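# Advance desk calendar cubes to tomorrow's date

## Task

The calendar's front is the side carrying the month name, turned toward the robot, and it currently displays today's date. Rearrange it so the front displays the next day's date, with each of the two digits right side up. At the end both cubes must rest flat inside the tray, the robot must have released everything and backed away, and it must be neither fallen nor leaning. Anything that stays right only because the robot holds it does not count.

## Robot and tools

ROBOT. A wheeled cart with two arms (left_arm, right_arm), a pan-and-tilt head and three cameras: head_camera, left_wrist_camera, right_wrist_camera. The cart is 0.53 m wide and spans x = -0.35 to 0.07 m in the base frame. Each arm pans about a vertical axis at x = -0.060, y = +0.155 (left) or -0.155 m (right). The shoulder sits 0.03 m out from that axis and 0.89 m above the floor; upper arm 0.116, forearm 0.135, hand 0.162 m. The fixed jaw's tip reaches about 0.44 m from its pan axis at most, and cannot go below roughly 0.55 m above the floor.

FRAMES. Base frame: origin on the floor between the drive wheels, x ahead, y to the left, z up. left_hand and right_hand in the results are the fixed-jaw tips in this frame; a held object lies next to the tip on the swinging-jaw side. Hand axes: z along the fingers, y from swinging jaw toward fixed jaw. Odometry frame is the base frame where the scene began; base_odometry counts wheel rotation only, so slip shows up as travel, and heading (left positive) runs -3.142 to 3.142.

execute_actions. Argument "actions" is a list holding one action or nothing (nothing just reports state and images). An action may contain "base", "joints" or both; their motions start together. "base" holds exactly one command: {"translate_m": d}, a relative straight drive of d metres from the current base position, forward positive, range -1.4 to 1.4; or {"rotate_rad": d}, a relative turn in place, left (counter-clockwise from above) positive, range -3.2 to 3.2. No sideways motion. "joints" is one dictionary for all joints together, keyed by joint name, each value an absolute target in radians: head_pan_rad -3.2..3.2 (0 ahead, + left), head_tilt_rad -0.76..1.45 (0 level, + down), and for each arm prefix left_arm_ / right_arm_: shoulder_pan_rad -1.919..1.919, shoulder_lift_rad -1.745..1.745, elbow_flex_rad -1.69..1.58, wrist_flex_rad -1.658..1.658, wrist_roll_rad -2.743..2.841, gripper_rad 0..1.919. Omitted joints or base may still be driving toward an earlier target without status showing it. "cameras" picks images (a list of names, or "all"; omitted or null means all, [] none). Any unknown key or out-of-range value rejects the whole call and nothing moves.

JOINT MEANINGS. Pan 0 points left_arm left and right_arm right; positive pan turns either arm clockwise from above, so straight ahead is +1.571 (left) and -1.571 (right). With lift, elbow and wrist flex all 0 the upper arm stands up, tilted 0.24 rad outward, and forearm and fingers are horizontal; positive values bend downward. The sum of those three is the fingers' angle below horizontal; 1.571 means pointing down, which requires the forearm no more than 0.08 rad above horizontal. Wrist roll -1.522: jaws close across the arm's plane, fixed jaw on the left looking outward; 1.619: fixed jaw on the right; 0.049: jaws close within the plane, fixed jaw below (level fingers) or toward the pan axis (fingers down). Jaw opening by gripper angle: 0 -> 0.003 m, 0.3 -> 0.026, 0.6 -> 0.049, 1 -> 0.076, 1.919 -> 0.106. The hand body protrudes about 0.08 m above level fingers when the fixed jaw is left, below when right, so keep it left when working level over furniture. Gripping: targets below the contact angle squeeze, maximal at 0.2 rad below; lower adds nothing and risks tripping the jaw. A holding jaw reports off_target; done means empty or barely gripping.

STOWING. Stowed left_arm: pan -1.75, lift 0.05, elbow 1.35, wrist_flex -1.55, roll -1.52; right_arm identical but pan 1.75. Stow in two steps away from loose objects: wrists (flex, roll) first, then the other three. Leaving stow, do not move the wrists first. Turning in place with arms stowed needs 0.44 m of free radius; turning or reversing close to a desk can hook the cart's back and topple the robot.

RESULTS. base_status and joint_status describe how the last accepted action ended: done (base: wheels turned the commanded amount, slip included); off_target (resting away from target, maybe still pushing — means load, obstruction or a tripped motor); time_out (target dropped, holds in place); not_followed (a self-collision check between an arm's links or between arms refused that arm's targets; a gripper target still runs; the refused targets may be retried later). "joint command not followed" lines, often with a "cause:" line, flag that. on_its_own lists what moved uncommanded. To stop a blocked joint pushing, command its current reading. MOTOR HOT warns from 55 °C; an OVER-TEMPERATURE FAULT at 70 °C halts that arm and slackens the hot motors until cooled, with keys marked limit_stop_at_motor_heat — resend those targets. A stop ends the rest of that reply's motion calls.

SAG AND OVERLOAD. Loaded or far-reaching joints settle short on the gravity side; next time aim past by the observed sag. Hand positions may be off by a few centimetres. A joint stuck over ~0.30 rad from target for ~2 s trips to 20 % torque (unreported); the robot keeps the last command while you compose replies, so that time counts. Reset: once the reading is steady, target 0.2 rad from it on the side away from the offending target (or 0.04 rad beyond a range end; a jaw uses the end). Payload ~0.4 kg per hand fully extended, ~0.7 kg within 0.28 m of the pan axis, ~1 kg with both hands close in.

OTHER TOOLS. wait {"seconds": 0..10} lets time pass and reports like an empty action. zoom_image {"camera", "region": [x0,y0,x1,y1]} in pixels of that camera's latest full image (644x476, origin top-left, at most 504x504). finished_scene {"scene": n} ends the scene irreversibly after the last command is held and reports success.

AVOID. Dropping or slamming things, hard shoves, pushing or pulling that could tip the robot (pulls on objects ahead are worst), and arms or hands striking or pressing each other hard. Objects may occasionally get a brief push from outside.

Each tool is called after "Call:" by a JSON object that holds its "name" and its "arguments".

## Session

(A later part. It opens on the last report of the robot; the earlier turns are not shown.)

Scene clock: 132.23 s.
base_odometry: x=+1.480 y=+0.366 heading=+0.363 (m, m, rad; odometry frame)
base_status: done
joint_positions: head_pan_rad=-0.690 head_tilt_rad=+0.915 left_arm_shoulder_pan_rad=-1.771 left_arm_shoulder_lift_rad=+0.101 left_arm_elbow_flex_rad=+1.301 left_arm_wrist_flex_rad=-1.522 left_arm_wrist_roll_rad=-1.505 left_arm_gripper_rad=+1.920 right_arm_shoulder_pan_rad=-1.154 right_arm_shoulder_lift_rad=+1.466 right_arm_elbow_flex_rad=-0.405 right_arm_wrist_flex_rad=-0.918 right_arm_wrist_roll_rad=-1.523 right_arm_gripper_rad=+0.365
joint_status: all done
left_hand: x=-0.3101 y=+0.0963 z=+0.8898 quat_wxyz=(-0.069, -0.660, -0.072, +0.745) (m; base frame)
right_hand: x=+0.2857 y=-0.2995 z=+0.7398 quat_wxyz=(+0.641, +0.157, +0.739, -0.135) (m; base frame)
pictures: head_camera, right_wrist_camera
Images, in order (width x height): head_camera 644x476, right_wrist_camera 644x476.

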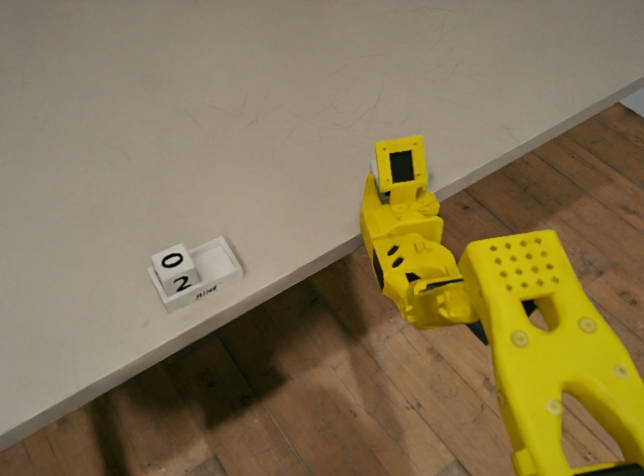

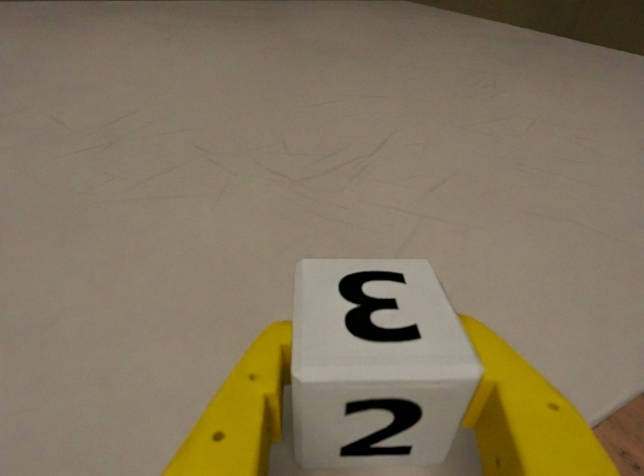

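Close to the edge; nudge forward and lower till contact.

Call:
{"name": "execute_actions", "arguments": {"actions": [{"base":{"translate_m":0.015},"joints":{"right_arm_shoulder_lift_rad":1.49}}], "cameras": ["right_wrist_camera"]}}

Scene clock: 135.67 s.
base_odometry: x=+1.494 y=+0.372 heading=+0.363 (m, m, rad; odometry frame)
base_status: done
joint_positions: head_pan_rad=-0.690 head_tilt_rad=+0.915 left_arm_shoulder_pan_rad=-1.771 left_arm_shoulder_lift_rad=+0.101 left_arm_elbow_flex_rad=+1.301 left_arm_wrist_flex_rad=-1.522 left_arm_wrist_roll_rad=-1.505 left_arm_gripper_rad=+1.920 right_arm_shoulder_pan_rad=-1.151 right_arm_shoulder_lift_rad=+1.490 right_arm_elbow_flex_rad=-0.410 right_arm_wrist_flex_rad=-0.934 right_arm_wrist_roll_rad=-1.523 right_arm_gripper_rad=+0.365
joint_status: all done
left_hand: x=-0.3101 y=+0.0963 z=+0.8898 quat_wxyz=(-0.069, -0.660, -0.072, +0.745) (m; base frame)
right_hand: x=+0.2827 y=-0.2994 z=+0.7349 quat_wxyz=(+0.639, +0.158, +0.740, -0.136) (m; base frame)
pictures: right_wrist_camera
Images, in order (width x height): right_wrist_camera 644x476.

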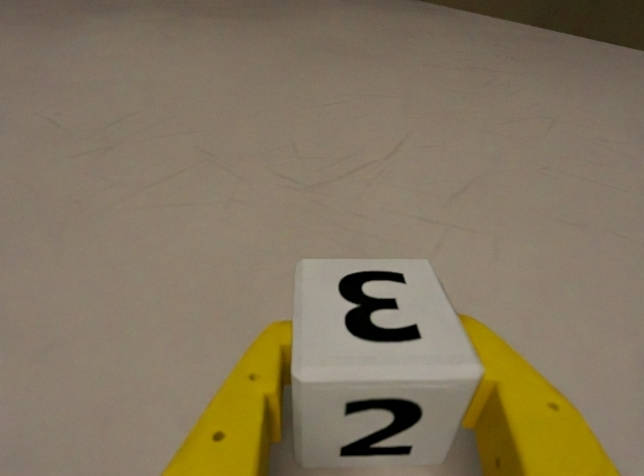

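Call:
{"name": "execute_actions", "arguments": {"actions": [{"joints":{"right_arm_gripper_rad":0.75}}], "cameras": []}}

Call:
{"name": "execute_actions", "arguments": {"actions": [{"joints":{"right_arm_shoulder_lift_rad":0.7,"right_arm_elbow_flex_rad":-0.65}}], "cameras": []}}

Call:
{"name": "execute_actions", "arguments": {"actions": [{"base":{"translate_m":0.145},"joints":{"right_arm_shoulder_pan_rad":-0.9,"right_arm_wrist_flex_rad":1.44,"right_arm_wrist_roll_rad":-2.74,"head_pan_rad":-1.0}}], "cameras": ["head_camera","right_wrist_camera"]}}

Scene clock: 146.83 s.
base_odometry: x=+1.494 y=+0.372 heading=+0.363 (m, m, rad; odometry frame)
base_status: not commanded
joint_positions: head_pan_rad=-0.690 head_tilt_rad=+0.915 left_arm_shoulder_pan_rad=-1.771 left_arm_shoulder_lift_rad=+0.101 left_arm_elbow_flex_rad=+1.301 left_arm_wrist_flex_rad=-1.522 left_arm_wrist_roll_rad=-1.505 left_arm_gripper_rad=+1.920 right_arm_shoulder_pan_rad=-1.151 right_arm_shoulder_lift_rad=+1.503 right_arm_elbow_flex_rad=-0.410 right_arm_wrist_flex_rad=-0.934 right_arm_wrist_roll_rad=-1.523 right_arm_gripper_rad=+0.739
joint_status: all done
left_hand: x=-0.3101 y=+0.0963 z=+0.8898 quat_wxyz=(-0.069, -0.660, -0.072, +0.745) (m; base frame)
right_hand: x=+0.2809 y=-0.2986 z=+0.7307 quat_wxyz=(+0.635, +0.159, +0.744, -0.135) (m; base frame)
pictures: none
No camera images: the call's "cameras" was empty. Leave "cameras" out to get every camera's image.

Scene clock: 148.10 s.
base_odometry: x=+1.494 y=+0.372 heading=+0.363 (m, m, rad; odometry frame)
base_status: not commanded
joint_positions: head_pan_rad=-0.690 head_tilt_rad=+0.915 left_arm_shoulder_pan_rad=-1.771 left_arm_shoulder_lift_rad=+0.101 left_arm_elbow_flex_rad=+1.301 left_arm_wrist_flex_rad=-1.522 left_arm_wrist_roll_rad=-1.505 left_arm_gripper_rad=+1.920 right_arm_shoulder_pan_rad=-1.151 right_arm_shoulder_lift_rad=+0.762 right_arm_elbow_flex_rad=-0.617 right_arm_wrist_flex_rad=-0.934 right_arm_wrist_roll_rad=-1.523 right_arm_gripper_rad=+0.740
joint_status: all done
left_hand: x=-0.3101 y=+0.0963 z=+0.8898 quat_wxyz=(-0.069, -0.660, -0.072, +0.745) (m; base frame)
right_hand: x=+0.2864 y=-0.3010 z=+1.0556 quat_wxyz=(+0.904, +0.080, +0.373, -0.192) (m; base frame)
pictures: none
No camera images: the call's "cameras" was empty. Leave "cameras" out to get every camera's image.

Scene clock: 150.43 s.
base_odometry: x=+1.630 y=+0.423 heading=+0.363 (m, m, rad; odometry frame)
base_status: done
joint_positions: head_pan_rad=-0.990 head_tilt_rad=+0.915 left_arm_shoulder_pan_rad=-1.771 left_arm_shoulder_lift_rad=+0.101 left_arm_elbow_flex_rad=+1.301 left_arm_wrist_flex_rad=-1.522 left_arm_wrist_roll_rad=-1.505 left_arm_gripper_rad=+1.920 right_arm_shoulder_pan_rad=-0.904 right_arm_shoulder_lift_rad=+0.757 right_arm_elbow_flex_rad=-0.619 right_arm_wrist_flex_rad=+1.430 right_arm_wrist_roll_rad=-2.732 right_arm_gripper_rad=+0.740
joint_status: all done
left_hand: x=-0.3101 y=+0.0963 z=+0.8898 quat_wxyz=(-0.069, -0.660, -0.072, +0.745) (m; base frame)
right_hand: x=+0.1540 y=-0.3197 z=+0.7826 quat_wxyz=(+0.001, +0.806, +0.591, +0.000) (m; base frame)
pictures: head_camera, right_wrist_camera
Images, in order (width x height): head_camera 644x476, right_wrist_camera 644x476.

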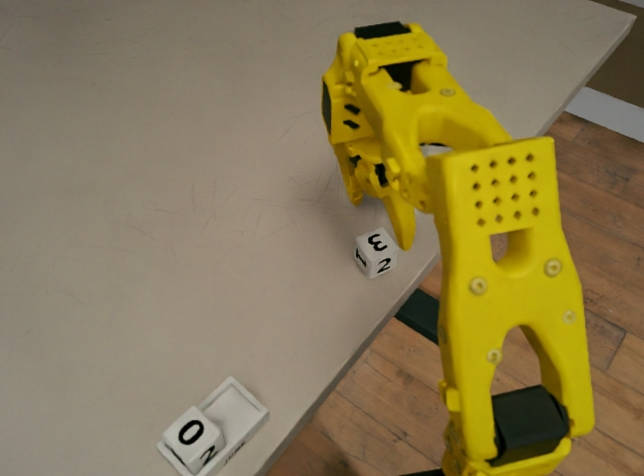

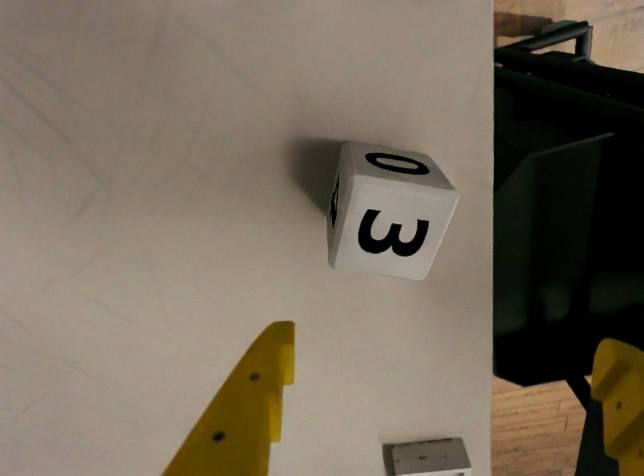

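Call:
{"name": "execute_actions", "arguments": {"actions": [{"joints":{"right_arm_shoulder_pan_rad":-0.87,"right_arm_shoulder_lift_rad":0.945,"right_arm_wrist_flex_rad":1.22}}], "cameras": ["right_wrist_camera"]}}

Call:
{"name": "execute_actions", "arguments": {"actions": [{"joints":{"right_arm_gripper_rad":0.2}}], "cameras": ["right_wrist_camera"]}}

Scene clock: 155.63 s.
base_odometry: x=+1.630 y=+0.423 heading=+0.363 (m, m, rad; odometry frame)
base_status: not commanded
joint_positions: head_pan_rad=-0.990 head_tilt_rad=+0.915 left_arm_shoulder_pan_rad=-1.771 left_arm_shoulder_lift_rad=+0.101 left_arm_elbow_flex_rad=+1.301 left_arm_wrist_flex_rad=-1.522 left_arm_wrist_roll_rad=-1.505 left_arm_gripper_rad=+1.920 right_arm_shoulder_pan_rad=-0.877 right_arm_shoulder_lift_rad=+0.958 right_arm_elbow_flex_rad=-0.622 right_arm_wrist_flex_rad=+1.231 right_arm_wrist_roll_rad=-2.732 right_arm_gripper_rad=+0.740
joint_status: all done
left_hand: x=-0.3101 y=+0.0963 z=+0.8898 quat_wxyz=(-0.069, -0.660, -0.072, +0.745) (m; base frame)
right_hand: x=+0.1536 y=-0.3291 z=+0.7357 quat_wxyz=(+0.002, +0.815, +0.580, +0.000) (m; base frame)
pictures: right_wrist_camera
Images, in order (width x height): right_wrist_camera 644x476.

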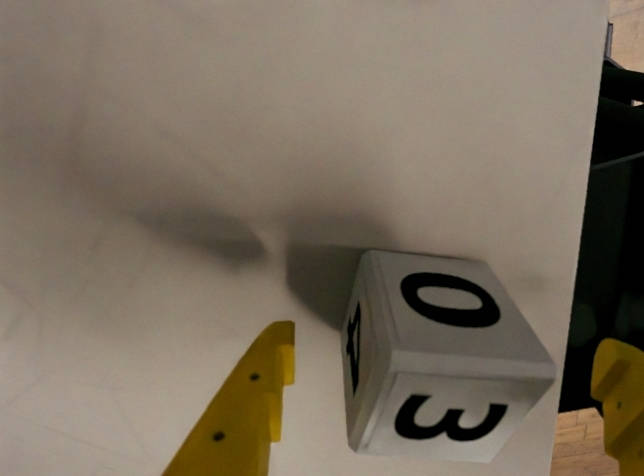

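Scene clock: 156.43 s.
base_odometry: x=+1.630 y=+0.423 heading=+0.363 (m, m, rad; odometry frame)
base_status: not commanded
joint_positions: head_pan_rad=-0.990 head_tilt_rad=+0.915 left_arm_shoulder_pan_rad=-1.771 left_arm_shoulder_lift_rad=+0.101 left_arm_elbow_flex_rad=+1.301 left_arm_wrist_flex_rad=-1.522 left_arm_wrist_roll_rad=-1.505 left_arm_gripper_rad=+1.920 right_arm_shoulder_pan_rad=-0.875 right_arm_shoulder_lift_rad=+0.958 right_arm_elbow_flex_rad=-0.622 right_arm_wrist_flex_rad=+1.231 right_arm_wrist_roll_rad=-2.732 right_arm_gripper_rad=+0.365
joint_status: right_arm_gripper_rad off_target (ended at +0.365, target +0.200)
left_hand: x=-0.3101 y=+0.0963 z=+0.8898 quat_wxyz=(-0.069, -0.660, -0.072, +0.745) (m; base frame)
right_hand: x=+0.1533 y=-0.3294 z=+0.7357 quat_wxyz=(+0.002, +0.815, +0.579, +0.000) (m; base frame)
pictures: right_wrist_camera
Images, in order (width x height): right_wrist_camera 644x476.

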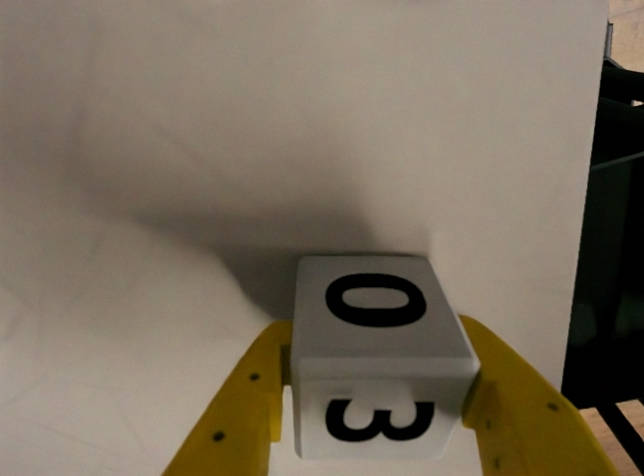

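Call:
{"name": "execute_actions", "arguments": {"actions": [{"base":{"translate_m":-0.021},"joints":{"right_arm_shoulder_lift_rad":0.2,"right_arm_elbow_flex_rad":0.0,"right_arm_wrist_roll_rad":-0.17}}], "cameras": []}}

Call:
{"name": "execute_actions", "arguments": {"actions": [{"joints":{"right_arm_shoulder_pan_rad":-1.73,"right_arm_elbow_flex_rad":0.27,"right_arm_wrist_flex_rad":1.03,"head_pan_rad":-0.5}}], "cameras": ["right_wrist_camera"]}}

Scene clock: 164.83 s.
base_odometry: x=+1.610 y=+0.416 heading=+0.363 (m, m, rad; odometry frame)
base_status: done
joint_positions: head_pan_rad=-0.990 head_tilt_rad=+0.915 left_arm_shoulder_pan_rad=-1.771 left_arm_shoulder_lift_rad=+0.101 left_arm_elbow_flex_rad=+1.301 left_arm_wrist_flex_rad=-1.522 left_arm_wrist_roll_rad=-1.505 left_arm_gripper_rad=+1.920 right_arm_shoulder_pan_rad=-0.874 right_arm_shoulder_lift_rad=+0.249 right_arm_elbow_flex_rad=+0.004 right_arm_wrist_flex_rad=+1.229 right_arm_wrist_roll_rad=-0.179 right_arm_gripper_rad=+0.365
joint_status: all done
left_hand: x=-0.3101 y=+0.0963 z=+0.8898 quat_wxyz=(-0.069, -0.660, -0.072, +0.745) (m; base frame)
right_hand: x=+0.1123 y=-0.2975 z=+0.8068 quat_wxyz=(+0.023, -0.317, +0.947, -0.037) (m; base frame)
pictures: none
No camera images: the call's "cameras" was empty. Leave "cameras" out to get every camera's image.

Scene clock: 166.20 s.
base_odometry: x=+1.610 y=+0.416 heading=+0.363 (m, m, rad; odometry frame)
base_status: not commanded
joint_positions: head_pan_rad=-0.510 head_tilt_rad=+0.915 left_arm_shoulder_pan_rad=-1.771 left_arm_shoulder_lift_rad=+0.101 left_arm_elbow_flex_rad=+1.301 left_arm_wrist_flex_rad=-1.522 left_arm_wrist_roll_rad=-1.505 left_arm_gripper_rad=+1.920 right_arm_shoulder_pan_rad=-1.723 right_arm_shoulder_lift_rad=+0.246 right_arm_elbow_flex_rad=+0.274 right_arm_wrist_flex_rad=+1.041 right_arm_wrist_roll_rad=-0.179 right_arm_gripper_rad=+0.365
joint_status: all done
left_hand: x=-0.3101 y=+0.0963 z=+0.8898 quat_wxyz=(-0.069, -0.660, -0.072, +0.745) (m; base frame)
right_hand: x=+0.1359 y=-0.1235 z=+0.7732 quat_wxyz=(+0.004, -0.680, +0.733, -0.003) (m; base frame)
pictures: right_wrist_camera
Images, in order (width x height): right_wrist_camera 644x476.

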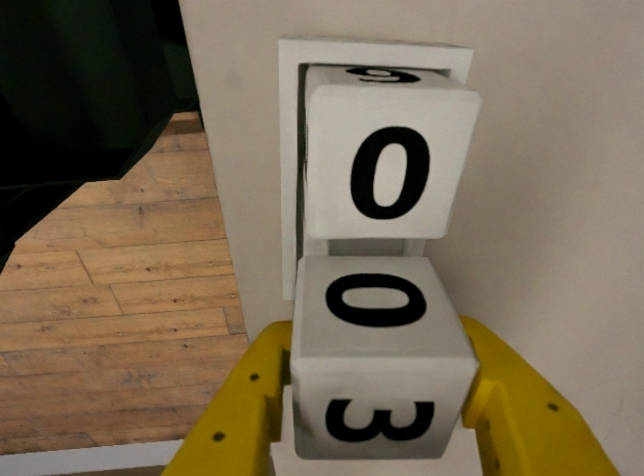

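Call:
{"name": "execute_actions", "arguments": {"actions": [{"joints":{"right_arm_shoulder_pan_rad":-1.74,"right_arm_shoulder_lift_rad":0.39,"right_arm_elbow_flex_rad":0.29,"right_arm_wrist_flex_rad":0.865}}], "cameras": ["right_wrist_camera"]}}

Call:
{"name": "execute_actions", "arguments": {"actions": [{"joints":{"right_arm_gripper_rad":0.6}}], "cameras": []}}

Call:
{"name": "execute_actions", "arguments": {"actions": [{"joints":{"right_arm_shoulder_lift_rad":-0.1,"right_arm_wrist_flex_rad":1.4}}], "cameras": ["right_wrist_camera"]}}

Call:
{"name": "execute_actions", "arguments": {"actions": [{"base":{"translate_m":-0.25},"joints":{"head_pan_rad":-0.3,"head_tilt_rad":0.85}}], "cameras": ["head_camera"]}}

Call:
{"name": "zoom_image", "arguments": {"camera": "head_camera", "region": [200,120,440,300]}}

Scene clock: 174.47 s.
base_odometry: x=+1.610 y=+0.416 heading=+0.363 (m, m, rad; odometry frame)
base_status: not commanded
joint_positions: head_pan_rad=-0.510 head_tilt_rad=+0.915 left_arm_shoulder_pan_rad=-1.771 left_arm_shoulder_lift_rad=+0.101 left_arm_elbow_flex_rad=+1.301 left_arm_wrist_flex_rad=-1.522 left_arm_wrist_roll_rad=-1.505 left_arm_gripper_rad=+1.920 right_arm_shoulder_pan_rad=-1.734 right_arm_shoulder_lift_rad=+0.389 right_arm_elbow_flex_rad=+0.292 right_arm_wrist_flex_rad=+0.883 right_arm_wrist_roll_rad=-0.179 right_arm_gripper_rad=+0.365
joint_status: all done
left_hand: x=-0.3101 y=+0.0963 z=+0.8898 quat_wxyz=(-0.069, -0.660, -0.072, +0.745) (m; base frame)
right_hand: x=+0.1375 y=-0.1210 z=+0.7460 quat_wxyz=(+0.003, -0.684, +0.730, -0.002) (m; base frame)
pictures: right_wrist_camera
Images, in order (width x height): right_wrist_camera 644x476.

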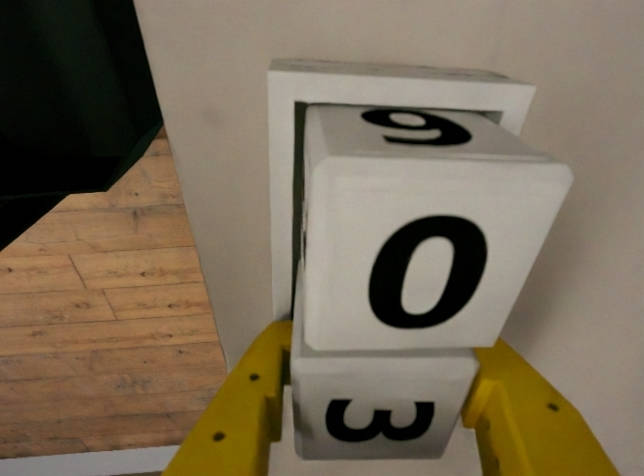

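Scene clock: 175.20 s.
base_odometry: x=+1.610 y=+0.416 heading=+0.363 (m, m, rad; odometry frame)
base_status: not commanded
joint_positions: head_pan_rad=-0.510 head_tilt_rad=+0.915 left_arm_shoulder_pan_rad=-1.771 left_arm_shoulder_lift_rad=+0.101 left_arm_elbow_flex_rad=+1.301 left_arm_wrist_flex_rad=-1.522 left_arm_wrist_roll_rad=-1.505 left_arm_gripper_rad=+1.920 right_arm_shoulder_pan_rad=-1.736 right_arm_shoulder_lift_rad=+0.394 right_arm_elbow_flex_rad=+0.292 right_arm_wrist_flex_rad=+0.877 right_arm_wrist_roll_rad=-0.179 right_arm_gripper_rad=+0.589
joint_status: all done
left_hand: x=-0.3101 y=+0.0963 z=+0.8898 quat_wxyz=(-0.069, -0.660, -0.072, +0.745) (m; base frame)
right_hand: x=+0.1377 y=-0.1207 z=+0.7452 quat_wxyz=(+0.003, -0.684, +0.729, -0.002) (m; base frame)
pictures: none
No camera images: the call's "cameras" was empty. Leave "cameras" out to get every camera's image.

Scene clock: 176.37 s.
base_odometry: x=+1.610 y=+0.416 heading=+0.363 (m, m, rad; odometry frame)
base_status: not commanded
joint_positions: head_pan_rad=-0.510 head_tilt_rad=+0.915 left_arm_shoulder_pan_rad=-1.771 left_arm_shoulder_lift_rad=+0.101 left_arm_elbow_flex_rad=+1.301 left_arm_wrist_flex_rad=-1.522 left_arm_wrist_roll_rad=-1.505 left_arm_gripper_rad=+1.920 right_arm_shoulder_pan_rad=-1.736 right_arm_shoulder_lift_rad=-0.062 right_arm_elbow_flex_rad=+0.292 right_arm_wrist_flex_rad=+1.389 right_arm_wrist_roll_rad=-0.179 right_arm_gripper_rad=+0.590
joint_status: all done
left_hand: x=-0.3101 y=+0.0963 z=+0.8898 quat_wxyz=(-0.069, -0.660, -0.072, +0.745) (m; base frame)
right_hand: x=+0.1058 y=-0.1260 z=+0.8224 quat_wxyz=(-0.020, -0.684, +0.729, +0.013) (m; base frame)
pictures: right_wrist_camera
Images, in order (width x height): right_wrist_camera 644x476.

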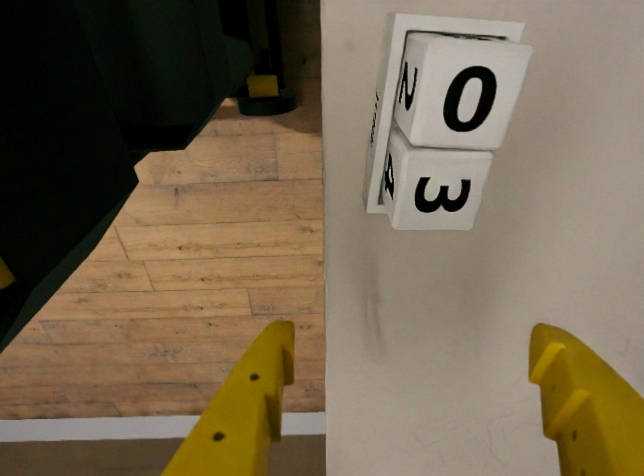

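Scene clock: 178.47 s.
base_odometry: x=+1.376 y=+0.327 heading=+0.363 (m, m, rad; odometry frame)
base_status: done
joint_positions: head_pan_rad=-0.310 head_tilt_rad=+0.865 left_arm_shoulder_pan_rad=-1.771 left_arm_shoulder_lift_rad=+0.101 left_arm_elbow_flex_rad=+1.301 left_arm_wrist_flex_rad=-1.522 left_arm_wrist_roll_rad=-1.505 left_arm_gripper_rad=+1.920 right_arm_shoulder_pan_rad=-1.736 right_arm_shoulder_lift_rad=-0.064 right_arm_elbow_flex_rad=+0.292 right_arm_wrist_flex_rad=+1.390 right_arm_wrist_roll_rad=-0.179 right_arm_gripper_rad=+0.590
joint_status: all done
left_hand: x=-0.3101 y=+0.0963 z=+0.8898 quat_wxyz=(-0.069, -0.660, -0.072, +0.745) (m; base frame)
right_hand: x=+0.1057 y=-0.1260 z=+0.8226 quat_wxyz=(-0.020, -0.684, +0.729, +0.013) (m; base frame)
pictures: head_camera
Images, in order (width x height): head_camera 644x476.

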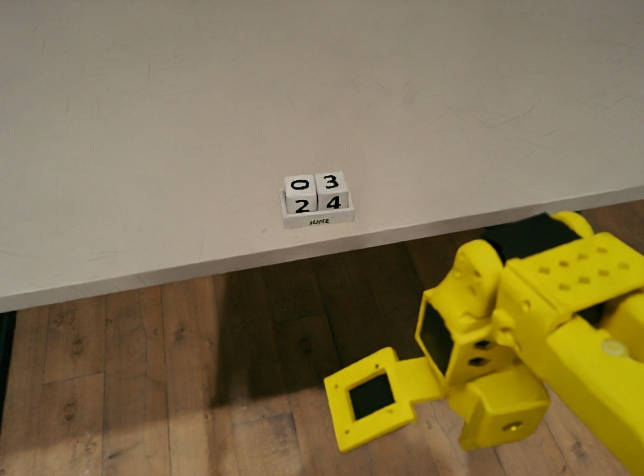

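Region (200, 120, 440, 300) of head_camera's 644x476 image, scaled by 2.100; it fills the top 378 rows of this view, and the rest is white.

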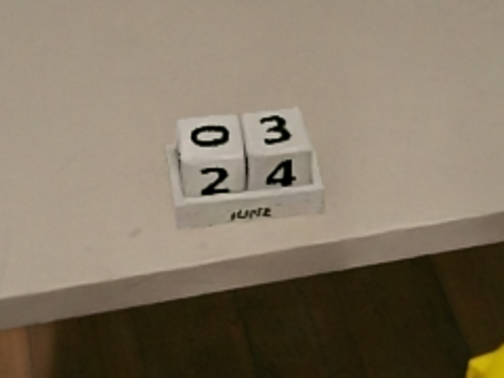

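Call:
{"name": "finished_scene", "arguments": {"scene": 2}}

The scene is finished: the task was done.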